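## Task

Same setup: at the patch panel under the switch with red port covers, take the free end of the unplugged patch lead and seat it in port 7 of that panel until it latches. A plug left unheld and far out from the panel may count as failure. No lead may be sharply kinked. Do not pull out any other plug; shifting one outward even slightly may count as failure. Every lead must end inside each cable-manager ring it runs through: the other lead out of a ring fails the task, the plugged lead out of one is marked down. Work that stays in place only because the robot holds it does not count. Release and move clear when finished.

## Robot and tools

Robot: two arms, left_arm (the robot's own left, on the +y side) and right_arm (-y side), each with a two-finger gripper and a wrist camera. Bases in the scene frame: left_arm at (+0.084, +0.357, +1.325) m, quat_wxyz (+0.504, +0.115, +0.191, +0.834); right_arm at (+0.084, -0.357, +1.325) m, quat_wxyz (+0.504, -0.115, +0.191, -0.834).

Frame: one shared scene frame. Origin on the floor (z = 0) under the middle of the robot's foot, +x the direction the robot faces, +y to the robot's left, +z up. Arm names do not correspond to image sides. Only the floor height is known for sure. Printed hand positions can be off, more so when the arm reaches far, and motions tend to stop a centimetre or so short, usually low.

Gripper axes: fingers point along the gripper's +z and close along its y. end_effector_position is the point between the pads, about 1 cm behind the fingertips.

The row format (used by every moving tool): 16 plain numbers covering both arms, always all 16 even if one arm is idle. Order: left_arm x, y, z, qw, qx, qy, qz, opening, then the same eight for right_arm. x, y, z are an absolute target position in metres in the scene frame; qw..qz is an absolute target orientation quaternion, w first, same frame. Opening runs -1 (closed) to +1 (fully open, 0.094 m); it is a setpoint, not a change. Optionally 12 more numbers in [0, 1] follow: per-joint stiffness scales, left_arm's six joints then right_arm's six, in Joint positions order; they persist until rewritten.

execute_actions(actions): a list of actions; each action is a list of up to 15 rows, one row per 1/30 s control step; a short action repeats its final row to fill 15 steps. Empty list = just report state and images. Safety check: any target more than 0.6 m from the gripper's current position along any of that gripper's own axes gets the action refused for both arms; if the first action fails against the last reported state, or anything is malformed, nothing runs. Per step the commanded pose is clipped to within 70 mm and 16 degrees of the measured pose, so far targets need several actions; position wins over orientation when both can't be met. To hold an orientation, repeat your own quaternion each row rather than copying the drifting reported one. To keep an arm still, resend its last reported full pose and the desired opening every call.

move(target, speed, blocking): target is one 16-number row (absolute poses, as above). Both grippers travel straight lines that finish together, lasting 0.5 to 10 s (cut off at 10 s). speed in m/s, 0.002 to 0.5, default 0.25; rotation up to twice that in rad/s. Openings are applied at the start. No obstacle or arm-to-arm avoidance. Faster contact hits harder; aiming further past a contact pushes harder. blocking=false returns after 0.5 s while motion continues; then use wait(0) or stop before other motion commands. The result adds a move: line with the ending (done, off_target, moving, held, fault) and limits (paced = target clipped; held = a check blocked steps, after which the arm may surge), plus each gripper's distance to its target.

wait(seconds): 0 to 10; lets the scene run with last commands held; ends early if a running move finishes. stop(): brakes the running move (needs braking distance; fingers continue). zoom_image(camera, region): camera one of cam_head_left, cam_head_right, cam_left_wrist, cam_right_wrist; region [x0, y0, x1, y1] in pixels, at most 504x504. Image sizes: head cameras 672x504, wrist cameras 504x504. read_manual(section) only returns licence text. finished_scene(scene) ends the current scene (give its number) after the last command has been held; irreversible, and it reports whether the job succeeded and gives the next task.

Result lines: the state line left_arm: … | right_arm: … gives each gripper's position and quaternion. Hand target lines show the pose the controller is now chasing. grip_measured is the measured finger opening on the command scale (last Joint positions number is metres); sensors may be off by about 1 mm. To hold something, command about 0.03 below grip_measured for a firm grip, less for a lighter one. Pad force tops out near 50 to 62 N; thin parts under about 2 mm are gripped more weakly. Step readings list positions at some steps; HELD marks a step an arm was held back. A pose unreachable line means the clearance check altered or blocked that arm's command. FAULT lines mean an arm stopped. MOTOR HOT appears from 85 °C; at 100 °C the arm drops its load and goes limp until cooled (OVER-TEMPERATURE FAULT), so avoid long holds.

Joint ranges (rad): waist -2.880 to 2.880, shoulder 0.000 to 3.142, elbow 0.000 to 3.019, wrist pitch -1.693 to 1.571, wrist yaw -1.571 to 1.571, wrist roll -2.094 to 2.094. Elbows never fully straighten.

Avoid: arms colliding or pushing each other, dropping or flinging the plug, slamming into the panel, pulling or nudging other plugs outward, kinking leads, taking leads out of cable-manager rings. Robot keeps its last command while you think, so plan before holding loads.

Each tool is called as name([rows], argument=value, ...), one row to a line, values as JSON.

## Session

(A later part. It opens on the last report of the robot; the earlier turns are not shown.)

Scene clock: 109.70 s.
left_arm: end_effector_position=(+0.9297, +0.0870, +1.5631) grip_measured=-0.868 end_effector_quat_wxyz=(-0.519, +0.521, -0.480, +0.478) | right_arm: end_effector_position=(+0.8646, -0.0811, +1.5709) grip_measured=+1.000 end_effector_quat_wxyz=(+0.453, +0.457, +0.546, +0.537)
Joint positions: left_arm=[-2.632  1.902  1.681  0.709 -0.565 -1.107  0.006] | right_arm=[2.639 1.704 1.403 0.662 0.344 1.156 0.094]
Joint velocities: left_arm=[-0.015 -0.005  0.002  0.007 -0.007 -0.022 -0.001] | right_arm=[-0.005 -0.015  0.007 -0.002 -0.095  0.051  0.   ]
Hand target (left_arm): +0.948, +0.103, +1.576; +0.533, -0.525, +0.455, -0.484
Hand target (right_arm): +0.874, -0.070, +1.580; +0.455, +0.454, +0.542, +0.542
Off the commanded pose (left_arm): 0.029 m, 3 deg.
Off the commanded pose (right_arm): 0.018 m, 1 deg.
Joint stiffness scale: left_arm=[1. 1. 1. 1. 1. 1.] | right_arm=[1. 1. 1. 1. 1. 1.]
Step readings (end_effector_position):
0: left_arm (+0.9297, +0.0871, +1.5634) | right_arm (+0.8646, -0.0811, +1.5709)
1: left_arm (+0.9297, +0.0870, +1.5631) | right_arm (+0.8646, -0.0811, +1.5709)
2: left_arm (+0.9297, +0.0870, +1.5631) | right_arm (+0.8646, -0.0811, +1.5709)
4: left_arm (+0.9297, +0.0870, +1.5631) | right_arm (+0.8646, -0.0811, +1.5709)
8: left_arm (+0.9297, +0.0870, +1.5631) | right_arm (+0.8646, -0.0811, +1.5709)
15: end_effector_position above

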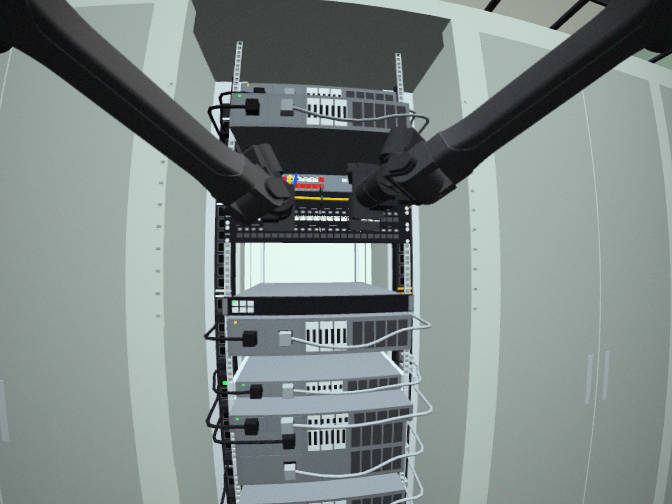

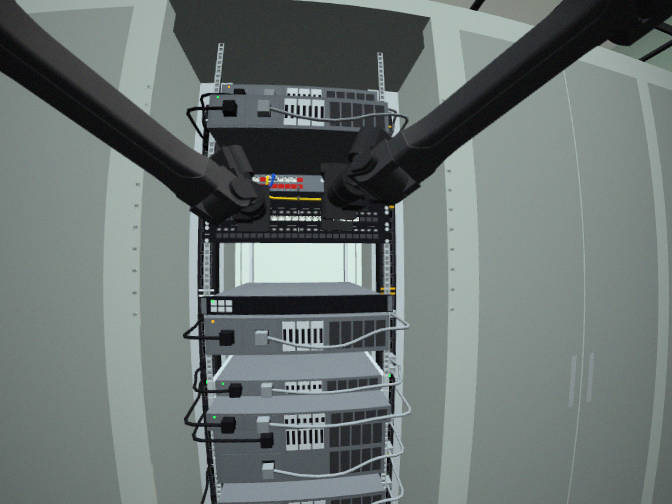

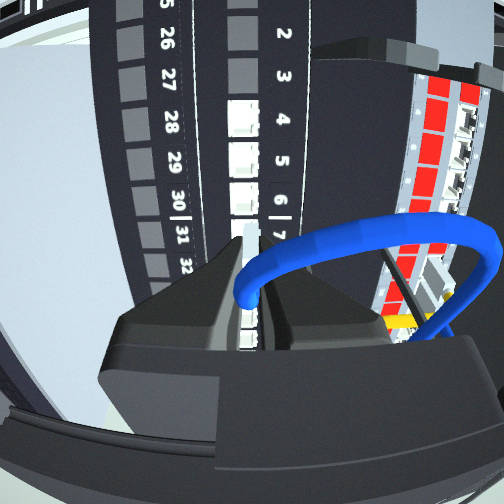

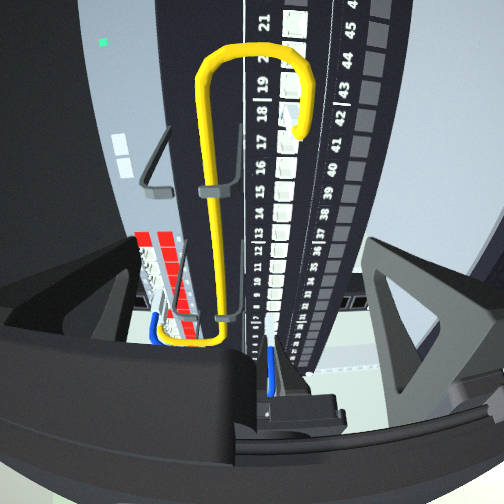

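execute_actions([
  [[0.952,0.101,1.5745,0.533,-0.525,0.455,-0.484,-0.9,0.875,-0.07,1.58,0.4545,0.4545,0.5415,0.5415,1]],
])

Scene clock: 110.30 s.
left_arm: end_effector_position=(+0.9299, +0.0868, +1.5629) grip_measured=-0.868 end_effector_quat_wxyz=(-0.519, +0.521, -0.480, +0.478) | right_arm: end_effector_position=(+0.8646, -0.0811, +1.5709) grip_measured=+1.000 end_effector_quat_wxyz=(+0.453, +0.457, +0.546, +0.537)
Joint positions: left_arm=[-2.632  1.902  1.682  0.709 -0.565 -1.107  0.006] | right_arm=[2.639 1.704 1.403 0.662 0.344 1.156 0.094]
Joint velocities: left_arm=[-0.015  0.005 -0.017  0.017 -0.007  0.066 -0.001] | right_arm=[-0.005 -0.005  0.007 -0.007  0.051 -0.066  0.   ]
Hand target (left_arm): +0.949, +0.102, +1.574; +0.533, -0.525, +0.455, -0.484
Hand target (right_arm): +0.874, -0.070, +1.580; +0.455, +0.454, +0.542, +0.542
Off the commanded pose (left_arm): 0.029 m, 3 deg.
Off the commanded pose (right_arm): 0.018 m, 1 deg.
Joint stiffness scale: left_arm=[1. 1. 1. 1. 1. 1.] | right_arm=[1. 1. 1. 1. 1. 1.]
Step readings (end_effector_position):
0: left_arm (+0.9297, +0.0870, +1.5631) | right_arm (+0.8646, -0.0811, +1.5709)
1: left_arm (+0.9298, +0.0869, +1.5630) | right_arm (+0.8646, -0.0811, +1.5709)
2: left_arm (+0.9299, +0.0868, +1.5629) | right_arm (+0.8646, -0.0811, +1.5709)
4: left_arm (+0.9299, +0.0868, +1.5629) | right_arm (+0.8646, -0.0811, +1.5709)
8: left_arm (+0.9299, +0.0868, +1.5629) | right_arm (+0.8646, -0.0811, +1.5709)
15: end_effector_position above

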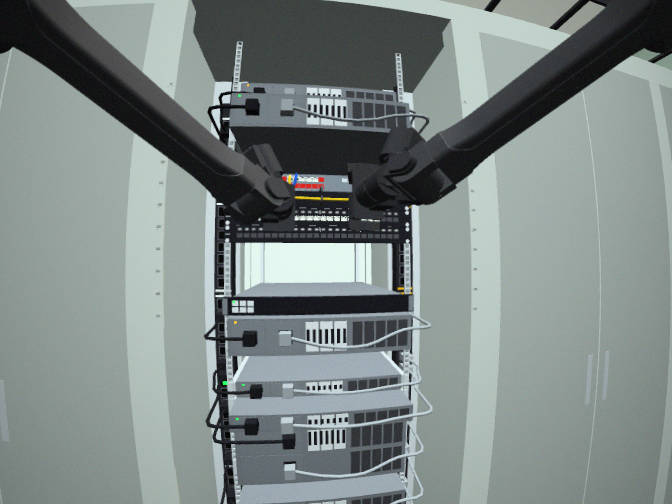

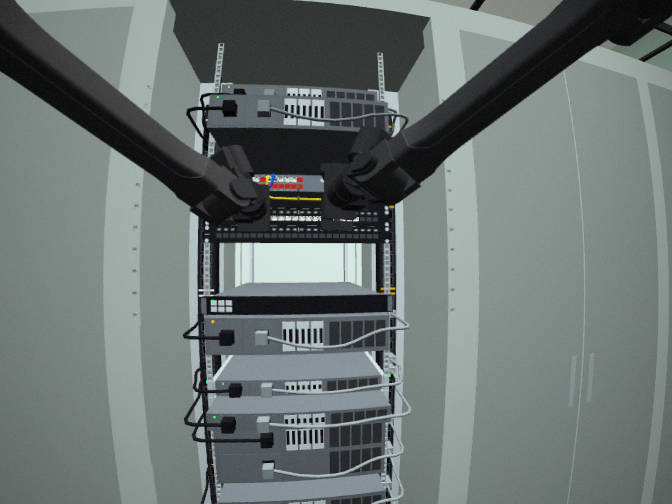

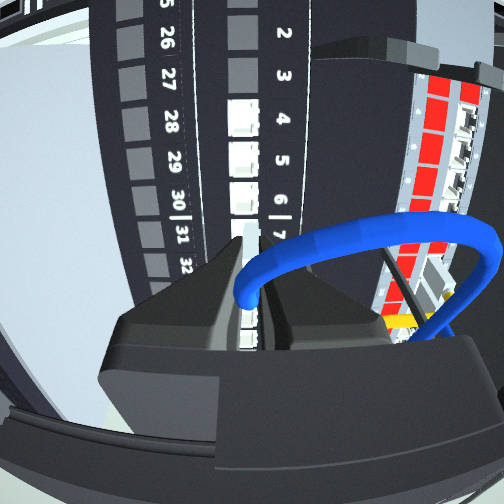

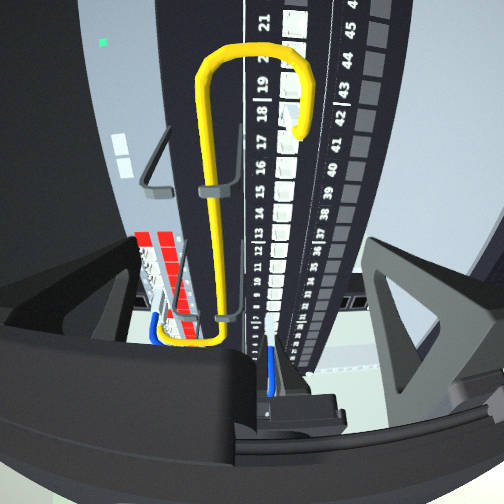

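execute_actions([
  [[0.952,0.100,1.571,0.533,-0.525,0.455,-0.484,-0.9,0.875,-0.07,1.58,0.4545,0.4545,0.5415,0.5415,1]],
])

Scene clock: 111.03 s.
left_arm: end_effector_position=(+0.9298, +0.0868, +1.5628) grip_measured=-0.868 end_effector_quat_wxyz=(-0.520, +0.521, -0.479, +0.478) | right_arm: end_effector_position=(+0.8646, -0.0811, +1.5709) grip_measured=+1.000 end_effector_quat_wxyz=(+0.453, +0.457, +0.546, +0.537)
Joint positions: left_arm=[-2.632  1.903  1.682  0.712 -0.565 -1.107  0.006] | right_arm=[2.639 1.704 1.403 0.662 0.344 1.156 0.094]
Joint velocities: left_arm=[-0.005 -0.005 -0.002 -0.002 -0.007 -0.037 -0.001] | right_arm=[-0.015 -0.005 -0.022  0.002  0.037  0.066  0.   ]
Hand target (left_arm): +0.949, +0.101, +1.571; +0.533, -0.525, +0.455, -0.484
Hand target (right_arm): +0.874, -0.070, +1.580; +0.455, +0.454, +0.542, +0.542
Off the commanded pose (left_arm): 0.027 m, 3 deg.
Off the commanded pose (right_arm): 0.018 m, 1 deg.
Joint stiffness scale: left_arm=[1. 1. 1. 1. 1. 1.] | right_arm=[1. 1. 1. 1. 1. 1.]
Step readings (end_effector_position):
0: left_arm (+0.9299, +0.0868, +1.5629) | right_arm (+0.8646, -0.0811, +1.5709)
1: left_arm (+0.9299, +0.0867, +1.5627) | right_arm (+0.8646, -0.0811, +1.5709)
2: left_arm (+0.9299, +0.0867, +1.5628) | right_arm (+0.8646, -0.0811, +1.5709)
4: left_arm (+0.9298, +0.0867, +1.5627) | right_arm (+0.8646, -0.0811, +1.5709)
8: left_arm (+0.9298, +0.0868, +1.5628) | right_arm (+0.8646, -0.0811, +1.5709)
15: end_effector_position above

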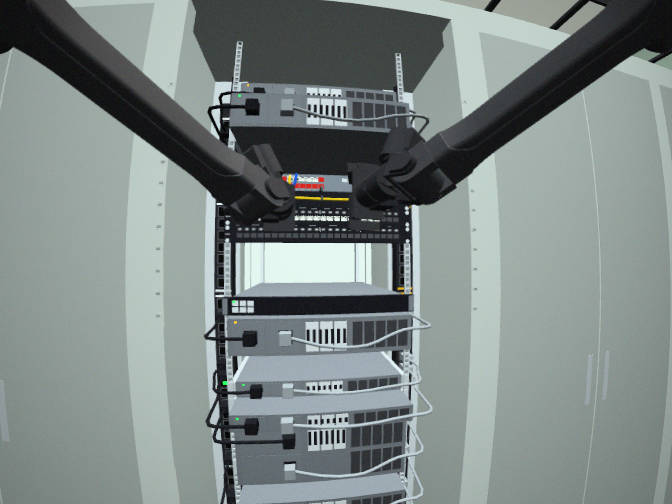

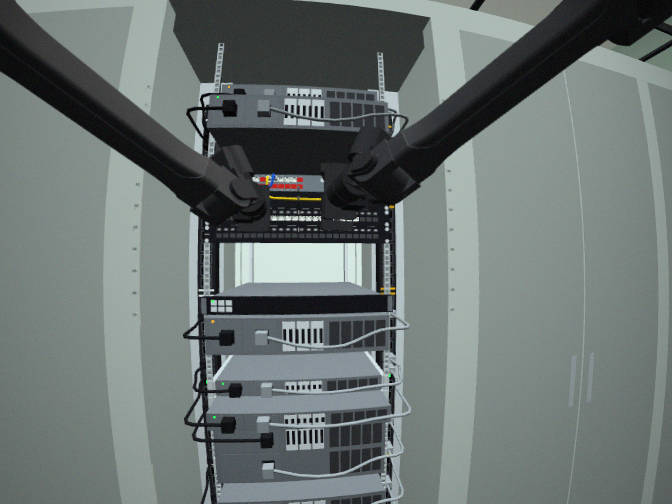

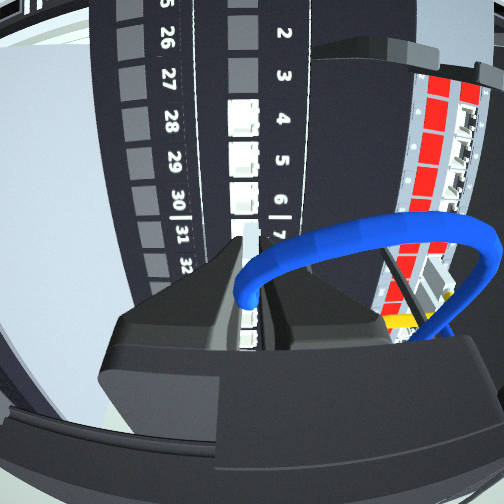

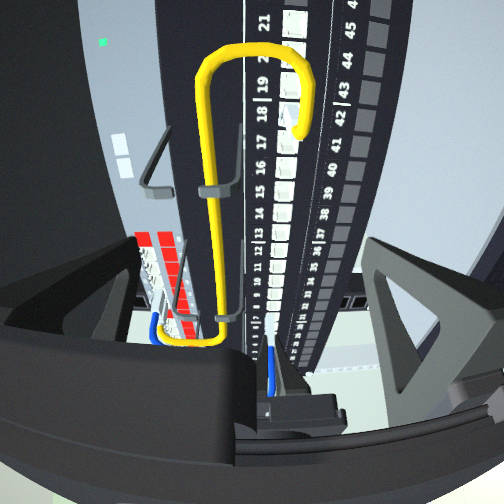

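execute_actions([
  [[0.949,0.096,1.570,0.533,-0.525,0.455,-0.484,-0.9,0.875,-0.07,1.58,0.4545,0.4545,0.5415,0.5415,1]],
])

Scene clock: 111.63 s.
left_arm: end_effector_position=(+0.9299, +0.0867, +1.5624) grip_measured=-0.868 end_effector_quat_wxyz=(-0.521, +0.522, -0.477, +0.479) | right_arm: end_effector_position=(+0.8646, -0.0811, +1.5709) grip_measured=+1.000 end_effector_quat_wxyz=(+0.453, +0.457, +0.546, +0.537)
Joint positions: left_arm=[-2.632  1.906  1.682  0.72  -0.566 -1.107  0.006] | right_arm=[2.639 1.704 1.403 0.662 0.344 1.156 0.094]
Joint velocities: left_arm=[ 0.005 -0.015 -0.002  0.017 -0.037  0.037 -0.   ] | right_arm=[-0.005  0.005 -0.007 -0.002  0.022 -0.007  0.   ]
Hand target (left_arm): +0.947, +0.097, +1.570; +0.532, -0.525, +0.455, -0.484
Hand target (right_arm): +0.874, -0.070, +1.580; +0.455, +0.454, +0.542, +0.542
Off the commanded pose (left_arm): 0.023 m, 3 deg.
Off the commanded pose (right_arm): 0.018 m, 1 deg.
Joint stiffness scale: left_arm=[1. 1. 1. 1. 1. 1.] | right_arm=[1. 1. 1. 1. 1. 1.]
Step readings (end_effector_position):
0: left_arm (+0.9298, +0.0868, +1.5628) | right_arm (+0.8646, -0.0811, +1.5709)
1: left_arm (+0.9298, +0.0868, +1.5626) | right_arm (+0.8646, -0.0811, +1.5709)
2: left_arm (+0.9299, +0.0868, +1.5626) | right_arm (+0.8646, -0.0811, +1.5709)
4: left_arm (+0.9299, +0.0868, +1.5626) | right_arm (+0.8646, -0.0811, +1.5709)
8: left_arm (+0.9299, +0.0867, +1.5624) | right_arm (+0.8646, -0.0811, +1.5709)
15: end_effector_position above

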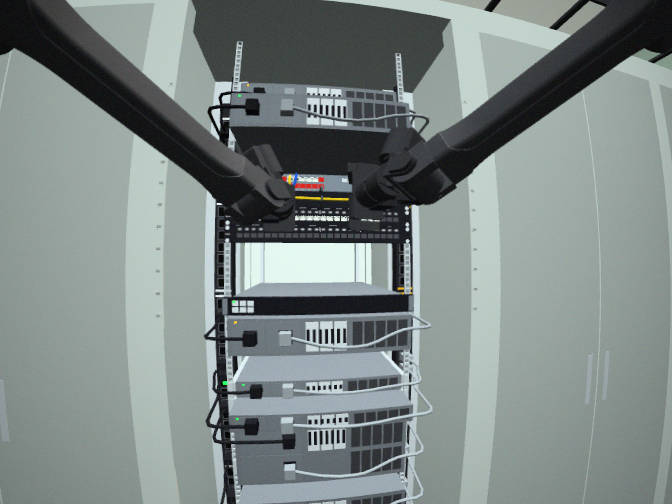

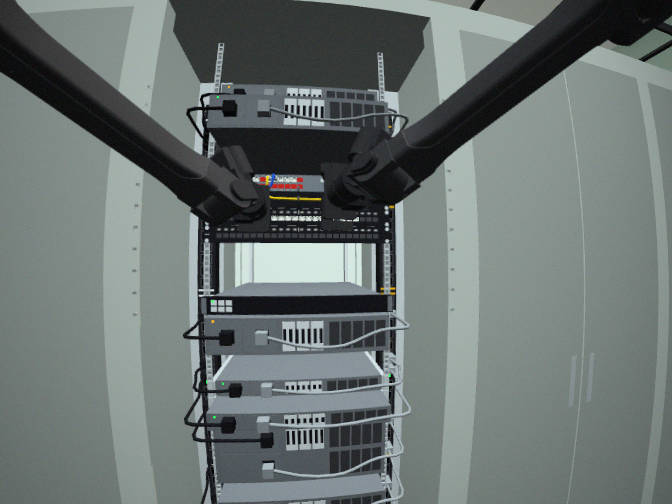

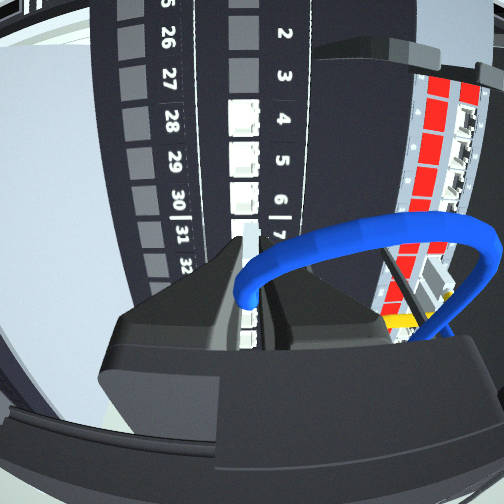

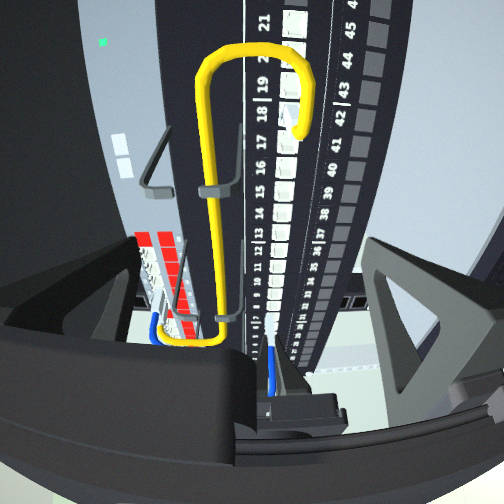

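execute_actions([
  [[0.949,0.096,1.570,0.529,-0.5255,0.463,-0.479,-0.9,0.875,-0.07,1.58,0.4545,0.4545,0.5415,0.5415,1]],
])

Scene clock: 112.40 s.
left_arm: end_effector_position=(+0.9299, +0.0869, +1.5623) grip_measured=-0.868 end_effector_quat_wxyz=(-0.521, +0.522, -0.477, +0.479) | right_arm: end_effector_position=(+0.8646, -0.0811, +1.5709) grip_measured=+1.000 end_effector_quat_wxyz=(+0.453, +0.457, +0.546, +0.537)
Joint positions: left_arm=[-2.632  1.906  1.682  0.72  -0.567 -1.107  0.006] | right_arm=[2.639 1.704 1.403 0.662 0.344 1.156 0.094]
Joint velocities: left_arm=[-0.005  0.005 -0.007  0.017  0.007  0.007 -0.001] | right_arm=[-0.015 -0.005  0.002  0.007  0.022  0.037  0.   ]
Hand target (left_arm): +0.947, +0.097, +1.570; +0.529, -0.526, +0.463, -0.479
Hand target (right_arm): +0.874, -0.070, +1.580; +0.455, +0.454, +0.542, +0.542
Off the commanded pose (left_arm): 0.023 m, 2 deg.
Off the commanded pose (right_arm): 0.018 m, 1 deg.
Joint stiffness scale: left_arm=[1. 1. 1. 1. 1. 1.] | right_arm=[1. 1. 1. 1. 1. 1.]
Step readings (end_effector_position):
0: left_arm (+0.9299, +0.0867, +1.5624) | right_arm (+0.8646, -0.0811, +1.5709)
1: left_arm (+0.9299, +0.0868, +1.5624) | right_arm (+0.8646, -0.0811, +1.5709)
2: left_arm (+0.9299, +0.0869, +1.5623) | right_arm (+0.8646, -0.0811, +1.5709)
4: left_arm (+0.9299, +0.0869, +1.5623) | right_arm (+0.8646, -0.0811, +1.5709)
8: left_arm (+0.9299, +0.0869, +1.5623) | right_arm (+0.8646, -0.0811, +1.5709)
15: end_effector_position above

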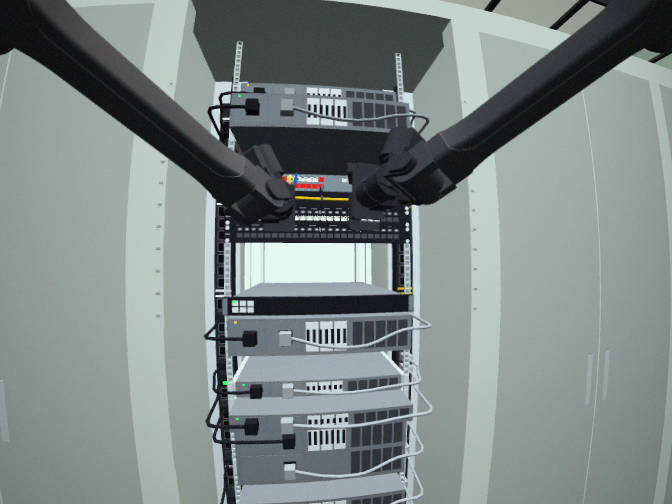

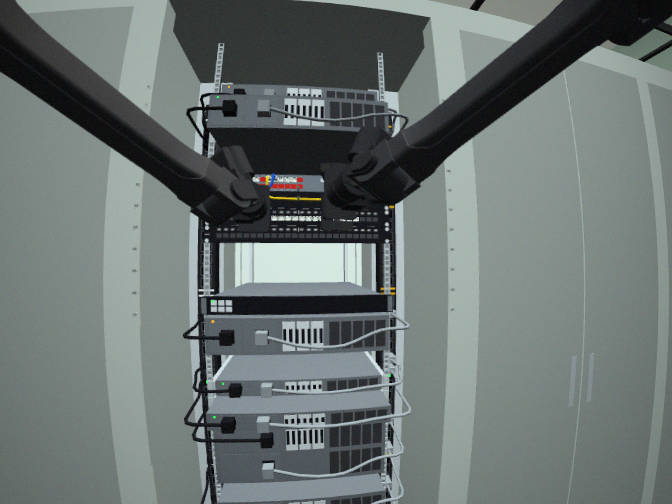

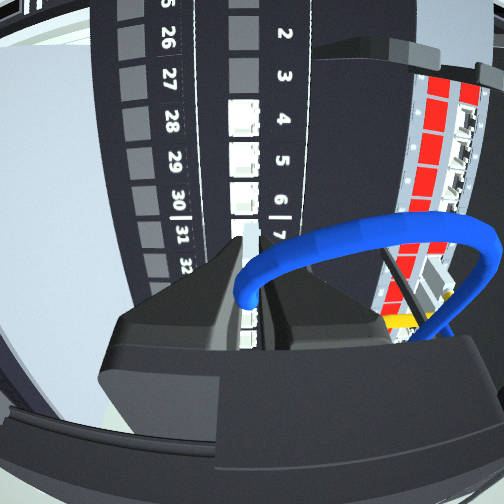

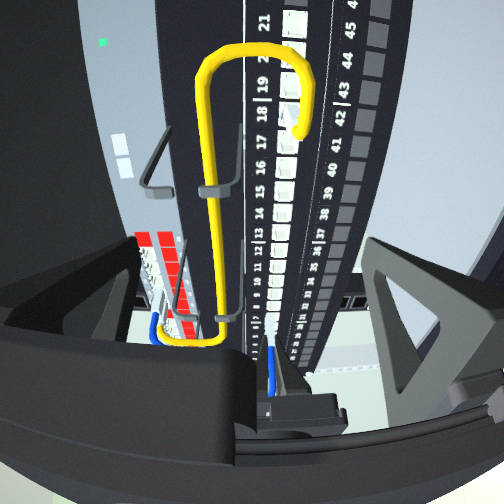

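execute_actions([
  [[0.951,0.094,1.565,0.529,-0.5255,0.463,-0.479,-0.9,0.875,-0.07,1.58,0.4545,0.4545,0.5415,0.5415,1]],
])

zoom_image(camera="cam_right_wrist", region=[230,290,310,370])

Scene clock: 113.03 s.
left_arm: end_effector_position=(+0.9301, +0.0869, +1.5623) grip_measured=-0.868 end_effector_quat_wxyz=(-0.521, +0.522, -0.477, +0.478) | right_arm: end_effector_position=(+0.8646, -0.0811, +1.5709) grip_measured=+1.000 end_effector_quat_wxyz=(+0.453, +0.457, +0.546, +0.537)
Joint positions: left_arm=[-2.632  1.907  1.684  0.72  -0.568 -1.107  0.006] | right_arm=[2.639 1.704 1.403 0.662 0.344 1.156 0.094]
Joint velocities: left_arm=[-0.005  0.005 -0.017 -0.007  0.066  0.007 -0.   ] | right_arm=[-0.005  0.005  0.012 -0.002 -0.022 -0.051  0.   ]
Hand target (left_arm): +0.949, +0.095, +1.565; +0.529, -0.525, +0.463, -0.479
Hand target (right_arm): +0.874, -0.070, +1.580; +0.455, +0.454, +0.542, +0.542
Off the commanded pose (left_arm): 0.022 m, 2 deg.
Off the commanded pose (right_arm): 0.018 m, 1 deg.
Joint stiffness scale: left_arm=[1. 1. 1. 1. 1. 1.] | right_arm=[1. 1. 1. 1. 1. 1.]
Step readings (end_effector_position):
0: left_arm (+0.9299, +0.0869, +1.5623) | right_arm (+0.8646, -0.0811, +1.5709)
1: left_arm (+0.9300, +0.0869, +1.5627) | right_arm (+0.8646, -0.0811, +1.5709)
2: left_arm (+0.9301, +0.0868, +1.5623) | right_arm (+0.8646, -0.0811, +1.5709)
4: left_arm (+0.9301, +0.0869, +1.5623) | right_arm (+0.8646, -0.0811, +1.5709)
8: left_arm (+0.9301, +0.0869, +1.5623) | right_arm (+0.8646, -0.0811, +1.5709)
15: end_effector_position above

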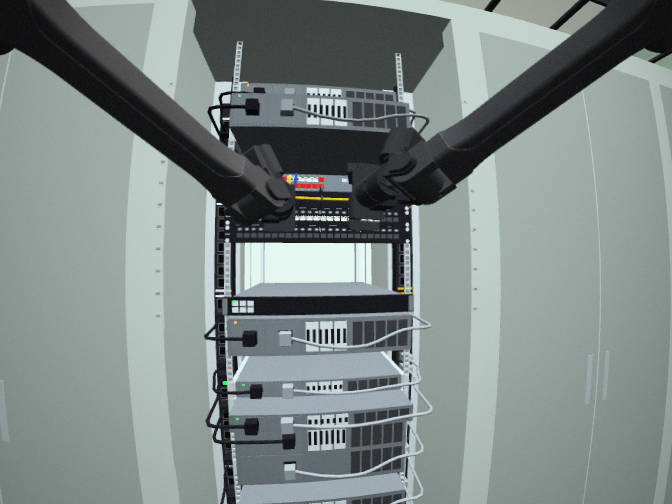

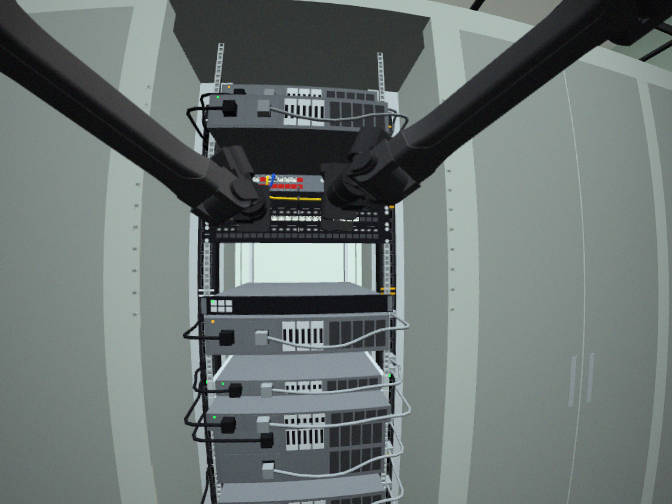

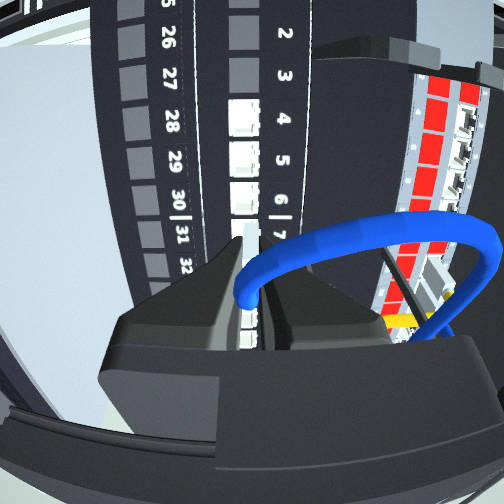

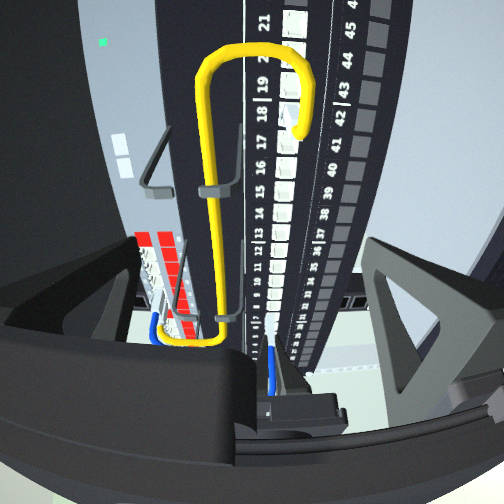

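Region (230, 290, 310, 370) of cam_right_wrist's 504x504 image, scaled by 6.300, with more detail than that image has.

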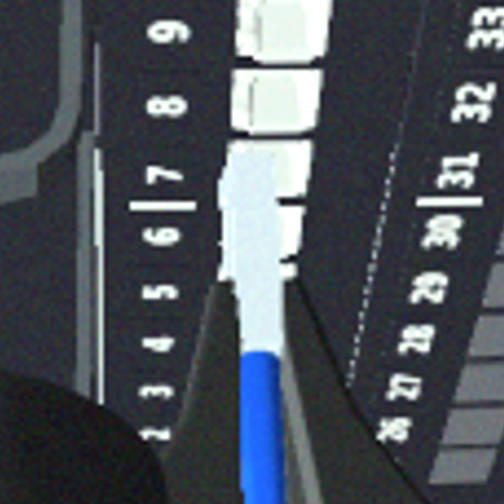

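execute_actions([
  [[0.935,0.09,1.580,0.529,-0.5255,0.463,-0.479,-0.9,0.875,-0.07,1.58,0.4545,0.4545,0.5415,0.5415,1]],
  [[0.928,0.086,1.582,0.529,-0.5255,0.463,-0.479,-0.9,0.875,-0.07,1.58,0.4545,0.4545,0.5415,0.5415,1]],
])

Scene clock: 114.20 s.
left_arm: end_effector_position=(+0.9293, +0.0903, +1.5605) grip_measured=-0.868 end_effector_quat_wxyz=(-0.525, +0.529, -0.475, +0.467) | right_arm: end_effector_position=(+0.8646, -0.0811, +1.5709) grip_measured=+1.000 end_effector_quat_wxyz=(+0.453, +0.457, +0.546, +0.537)
Joint positions: left_arm=[-2.633  1.907  1.684  0.72  -0.595 -1.099  0.006] | right_arm=[2.639 1.704 1.403 0.662 0.344 1.156 0.094]
Joint velocities: left_arm=[ 0.015 -0.005  0.002  0.002  0.022 -0.007 -0.   ] | right_arm=[-0.015 -0.015  0.007  0.002  0.022  0.037  0.   ]
Hand target (left_arm): +0.928, +0.086, +1.582; +0.529, -0.526, +0.463, -0.479
Hand target (right_arm): +0.874, -0.070, +1.580; +0.455, +0.454, +0.542, +0.542
Off the commanded pose (left_arm): 0.022 m, 2 deg.
Off the commanded pose (right_arm): 0.018 m, 1 deg.
Joint stiffness scale: left_arm=[1. 1. 1. 1. 1. 1.] | right_arm=[1. 1. 1. 1. 1. 1.]
Step readings (end_effector_position; steps 1 to 15: 1st action; 16 to 30: 2nd action):
0: left_arm (+0.9301, +0.0869, +1.5623) | right_arm (+0.8646, -0.0811, +1.5709)
1: left_arm (+0.9298, +0.0874, +1.5620) | right_arm (+0.8646, -0.0811, +1.5709)
2: left_arm (+0.9296, +0.0879, +1.5617) | right_arm (+0.8646, -0.0811, +1.5709)
4: left_arm (+0.9295, +0.0886, +1.5613) | right_arm (+0.8646, -0.0811, +1.5709)
8: left_arm (+0.9295, +0.0888, +1.5612) | right_arm (+0.8646, -0.0811, +1.5709)
15: left_arm (+0.9295, +0.0888, +1.5612) | right_arm (+0.8646, -0.0811, +1.5709)
16: left_arm (+0.9294, +0.0894, +1.5609) | right_arm (+0.8646, -0.0811, +1.5709)
17: left_arm (+0.9294, +0.0899, +1.5607) | right_arm (+0.8646, -0.0811, +1.5709)
19: left_arm (+0.9293, +0.0902, +1.5605) | right_arm (+0.8646, -0.0811, +1.5709)
23: left_arm (+0.9293, +0.0903, +1.5605) | right_arm (+0.8646, -0.0811, +1.5709)
30: end_effector_position above

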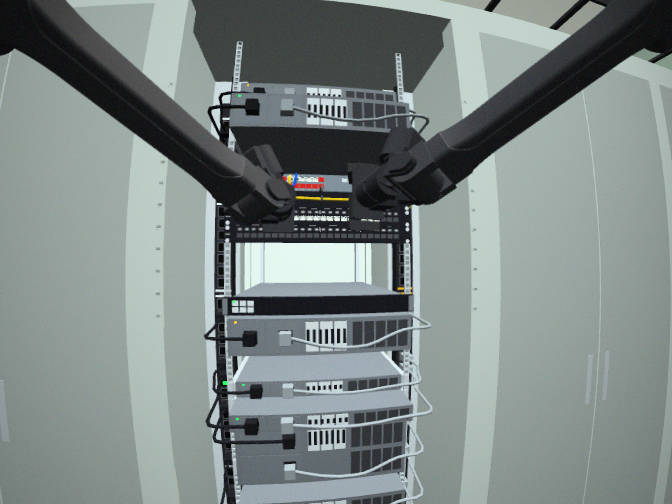

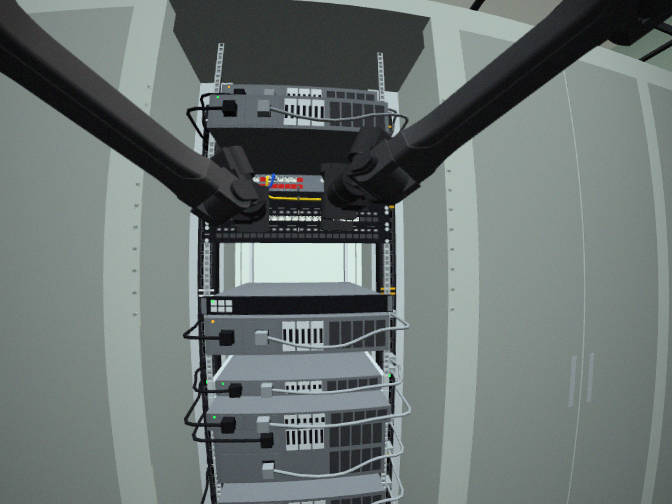

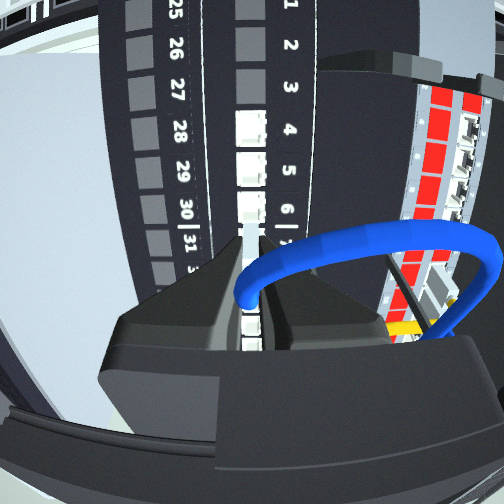

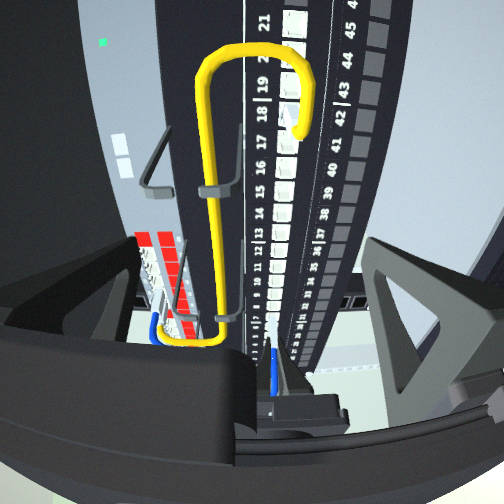

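execute_actions([
  [[0.934,0.086,1.572,0.529,-0.5255,0.463,-0.479,-0.9,0.875,-0.07,1.58,0.4545,0.4545,0.5415,0.5415,1]],
  [[0.936,0.086,1.567,0.529,-0.5255,0.463,-0.479,-0.9,0.875,-0.07,1.58,0.4545,0.4545,0.5415,0.5415,1]],
])

Scene clock: 115.57 s.
left_arm: end_effector_position=(+0.9293, +0.0856, +1.5536) grip_measured=-0.868 end_effector_quat_wxyz=(-0.523, +0.526, -0.481, +0.468) | right_arm: end_effector_position=(+0.8646, -0.0811, +1.5709) grip_measured=+1.000 end_effector_quat_wxyz=(+0.453, +0.457, +0.546, +0.537)
Joint positions: left_arm=[-2.633  1.917  1.684  0.72  -0.587 -1.099  0.006] | right_arm=[2.639 1.704 1.403 0.662 0.344 1.156 0.094]
Joint velocities: left_arm=[-0.015 -0.015 -0.012  0.002  0.066 -0.037  0.   ] | right_arm=[ 0.005  0.005 -0.002  0.017  0.022 -0.007  0.   ]
Hand target (left_arm): +0.935, +0.086, +1.567; +0.529, -0.526, +0.463, -0.479
Hand target (right_arm): +0.874, -0.070, +1.580; +0.455, +0.454, +0.542, +0.542
Off the commanded pose (left_arm): 0.015 m, 2 deg.
Off the commanded pose (right_arm): 0.018 m, 1 deg.
Joint stiffness scale: left_arm=[1. 1. 1. 1. 1. 1.] | right_arm=[1. 1. 1. 1. 1. 1.]
Step readings (end_effector_position; steps 1 to 15: 1st action; 16 to 30: 2nd action):
0: left_arm (+0.9293, +0.0903, +1.5605) | right_arm (+0.8646, -0.0811, +1.5709)
1: left_arm (+0.9294, +0.0900, +1.5606) | right_arm (+0.8646, -0.0811, +1.5709)
2: left_arm (+0.9294, +0.0898, +1.5607) | right_arm (+0.8646, -0.0811, +1.5709)
4: left_arm (+0.9294, +0.0897, +1.5608) | right_arm (+0.8646, -0.0811, +1.5709)
8: left_arm (+0.9294, +0.0896, +1.5608) | right_arm (+0.8646, -0.0811, +1.5709)
15: left_arm (+0.9294, +0.0896, +1.5608) | right_arm (+0.8646, -0.0811, +1.5709)
16: left_arm (+0.9294, +0.0894, +1.5606) | right_arm (+0.8646, -0.0811, +1.5709)
17: left_arm (+0.9294, +0.0891, +1.5603) | right_arm (+0.8646, -0.0811, +1.5709)
19: left_arm (+0.9294, +0.0884, +1.5593) | right_arm (+0.8646, -0.0811, +1.5709)
23: left_arm (+0.9294, +0.0869, +1.5565) | right_arm (+0.8646, -0.0811, +1.5709)
30: end_effector_position above

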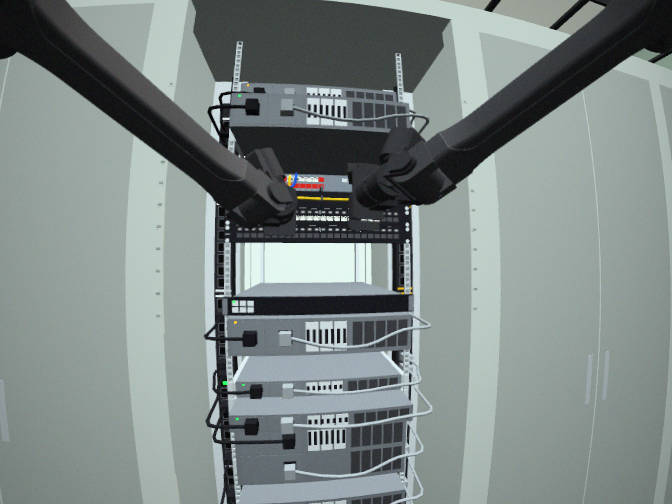

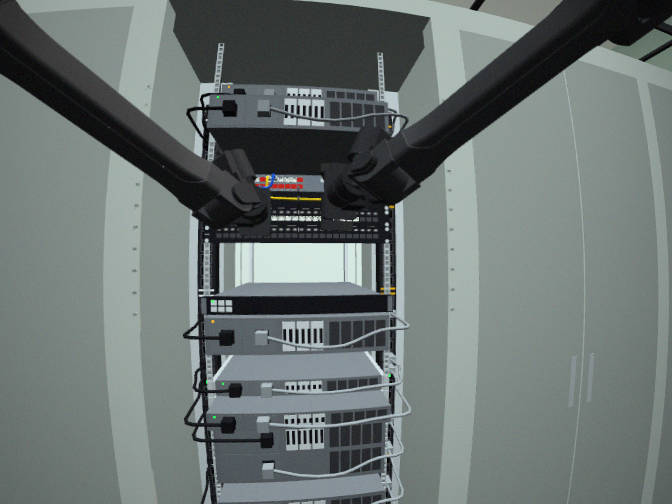

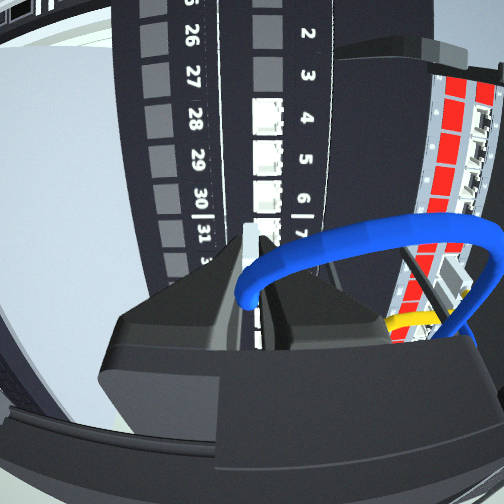

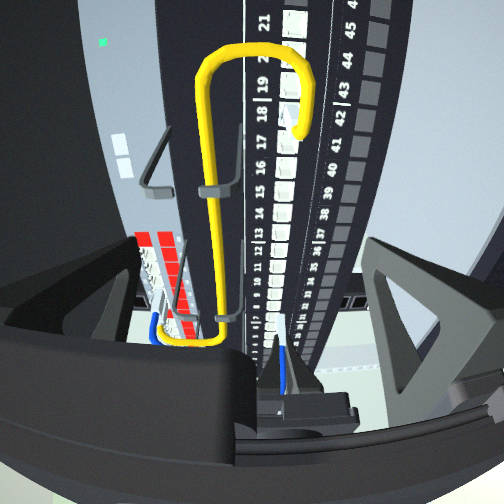

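execute_actions([
  [[0.932,0.09,1.602,0.529,-0.5255,0.463,-0.479,-0.9,0.875,-0.07,1.58,0.4545,0.4545,0.5415,0.5415,1]],
])

Scene clock: 116.33 s.
left_arm: end_effector_position=(+0.9293, +0.0901, +1.5589) grip_measured=-0.868 end_effector_quat_wxyz=(-0.525, +0.529, -0.480, +0.463) | right_arm: end_effector_position=(+0.8646, -0.0811, +1.5709) grip_measured=+1.000 end_effector_quat_wxyz=(+0.453, +0.457, +0.546, +0.537)
Joint positions: left_arm=[-2.633  1.906  1.684  0.71  -0.599 -1.096  0.006] | right_arm=[2.639 1.704 1.403 0.662 0.344 1.156 0.094]
Joint velocities: left_arm=[-0.005 -0.015  0.002 -0.002  0.022 -0.037 -0.   ] | right_arm=[ 0.015 -0.015 -0.012  0.002 -0.037 -0.007  0.   ]
Hand target (left_arm): +0.930, +0.091, +1.602; +0.529, -0.526, +0.463, -0.479
Hand target (right_arm): +0.874, -0.070, +1.580; +0.455, +0.454, +0.542, +0.542
Off the commanded pose (left_arm): 0.043 m, 3 deg.
Off the commanded pose (right_arm): 0.018 m, 1 deg.
Joint stiffness scale: left_arm=[1. 1. 1. 1. 1. 1.] | right_arm=[1. 1. 1. 1. 1. 1.]
Step readings (end_effector_position):
0: left_arm (+0.9293, +0.0856, +1.5536) | right_arm (+0.8646, -0.0811, +1.5709)
1: left_arm (+0.9293, +0.0862, +1.5533) | right_arm (+0.8646, -0.0811, +1.5709)
2: left_arm (+0.9292, +0.0868, +1.5530) | right_arm (+0.8646, -0.0811, +1.5709)
4: left_arm (+0.9292, +0.0873, +1.5532) | right_arm (+0.8646, -0.0811, +1.5709)
8: left_arm (+0.9293, +0.0889, +1.5564) | right_arm (+0.8646, -0.0811, +1.5709)
15: end_effector_position above

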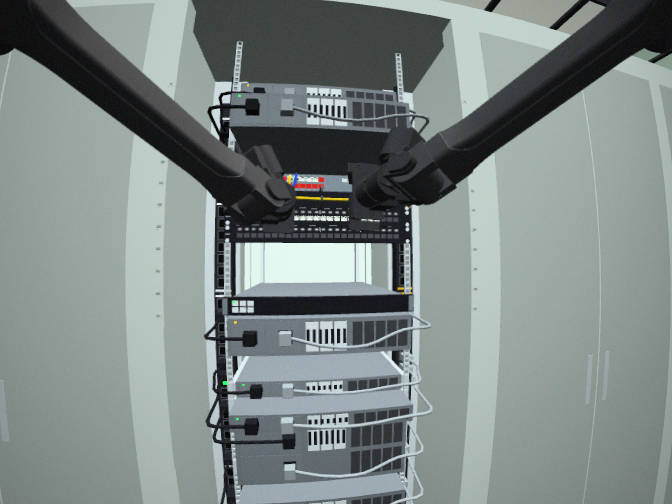

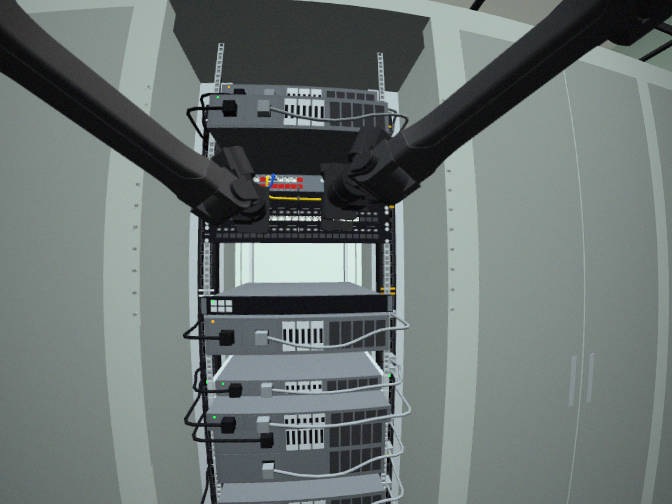

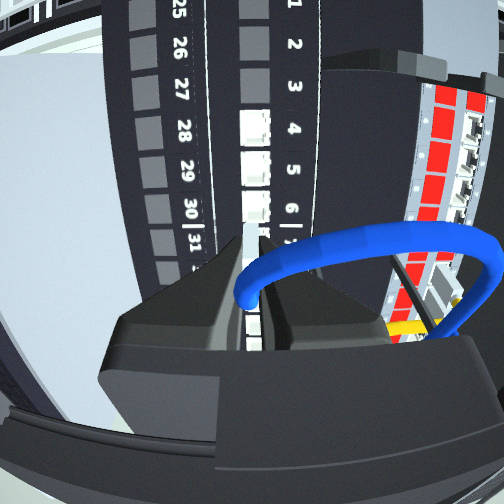

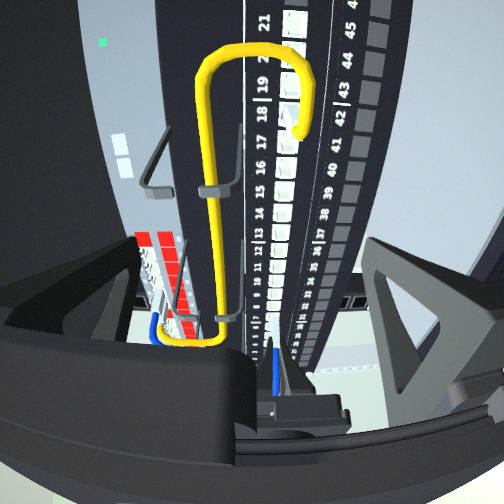

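execute_actions([
  [[0.938,0.093,1.588,0.525,-0.5215,0.468,-0.484,-0.9,0.875,-0.07,1.58,0.4545,0.4545,0.5415,0.5415,1]],
])

zoom_image(camera="cam_right_wrist", region=[230,290,310,370])

Scene clock: 117.07 s.
left_arm: end_effector_position=(+0.9298, +0.0855, +1.5605) grip_measured=-0.868 end_effector_quat_wxyz=(-0.521, +0.520, -0.484, +0.473) | right_arm: end_effector_position=(+0.8646, -0.0811, +1.5709) grip_measured=+1.000 end_effector_quat_wxyz=(+0.453, +0.457, +0.546, +0.537)
Joint positions: left_arm=[-2.633  1.906  1.684  0.707 -0.57  -1.099  0.006] | right_arm=[2.639 1.704 1.403 0.662 0.344 1.156 0.094]
Joint velocities: left_arm=[-0.005 -0.005 -0.002  0.002  0.081 -0.007  0.002] | right_arm=[ 0.005 -0.015  0.007  0.007 -0.007 -0.051  0.   ]
Hand target (left_arm): +0.937, +0.094, +1.588; +0.525, -0.521, +0.468, -0.484
Hand target (right_arm): +0.874, -0.070, +1.580; +0.455, +0.454, +0.542, +0.542
Off the commanded pose (left_arm): 0.030 m, 2 deg.
Off the commanded pose (right_arm): 0.018 m, 1 deg.
Joint stiffness scale: left_arm=[1. 1. 1. 1. 1. 1.] | right_arm=[1. 1. 1. 1. 1. 1.]
Step readings (end_effector_position):
0: left_arm (+0.9293, +0.0901, +1.5588) | right_arm (+0.8646, -0.0811, +1.5709)
1: left_arm (+0.9295, +0.0885, +1.5596) | right_arm (+0.8646, -0.0811, +1.5709)
2: left_arm (+0.9296, +0.0876, +1.5600) | right_arm (+0.8646, -0.0811, +1.5709)
4: left_arm (+0.9298, +0.0859, +1.5606) | right_arm (+0.8646, -0.0811, +1.5709)
8: left_arm (+0.9298, +0.0855, +1.5605) | right_arm (+0.8646, -0.0811, +1.5709)
15: end_effector_position above

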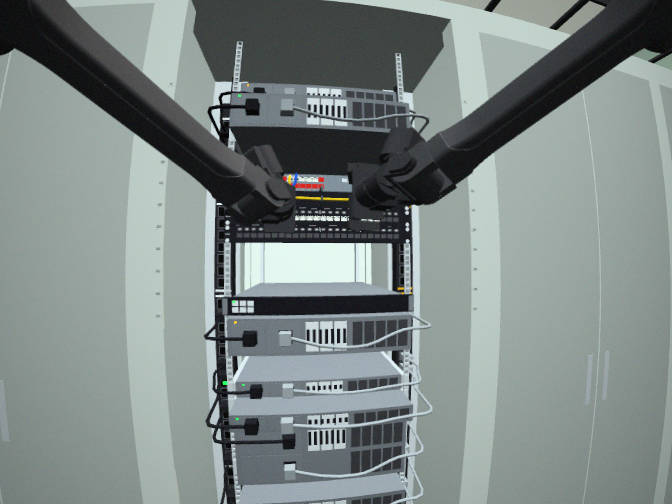

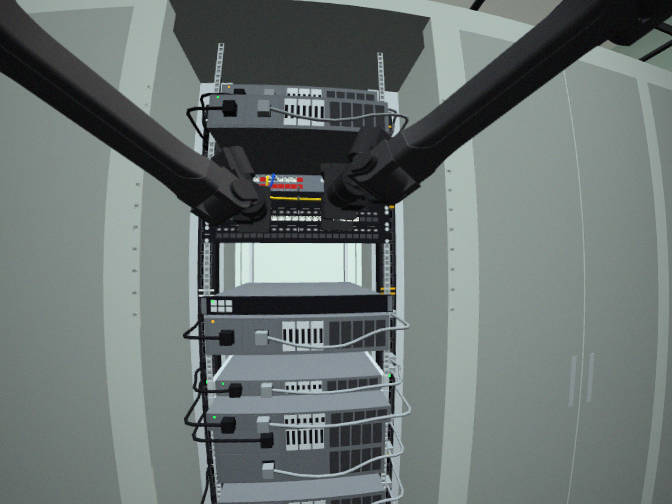

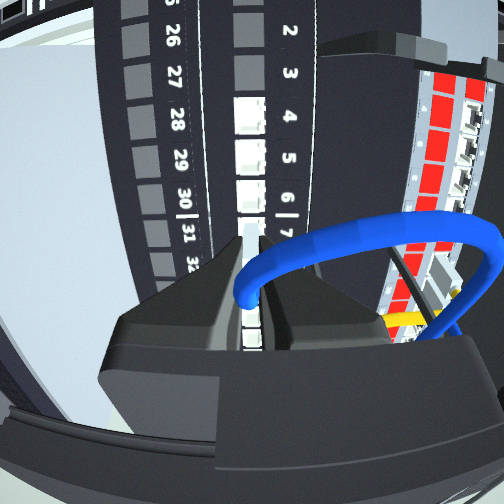

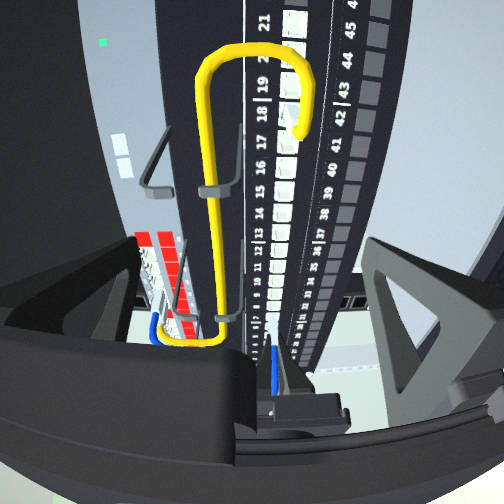

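Region (230, 290, 310, 370) of cam_right_wrist's 504x504 image, scaled by 6.300, with more detail than that image has.

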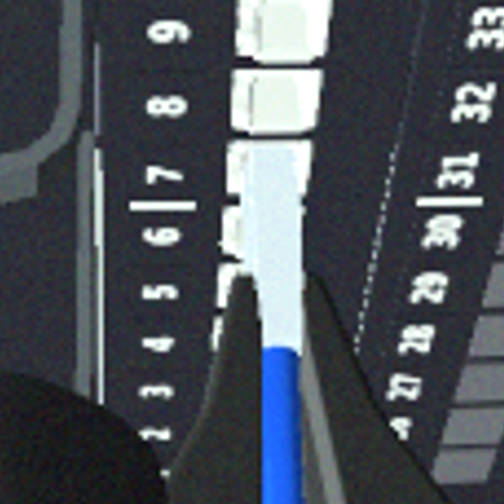

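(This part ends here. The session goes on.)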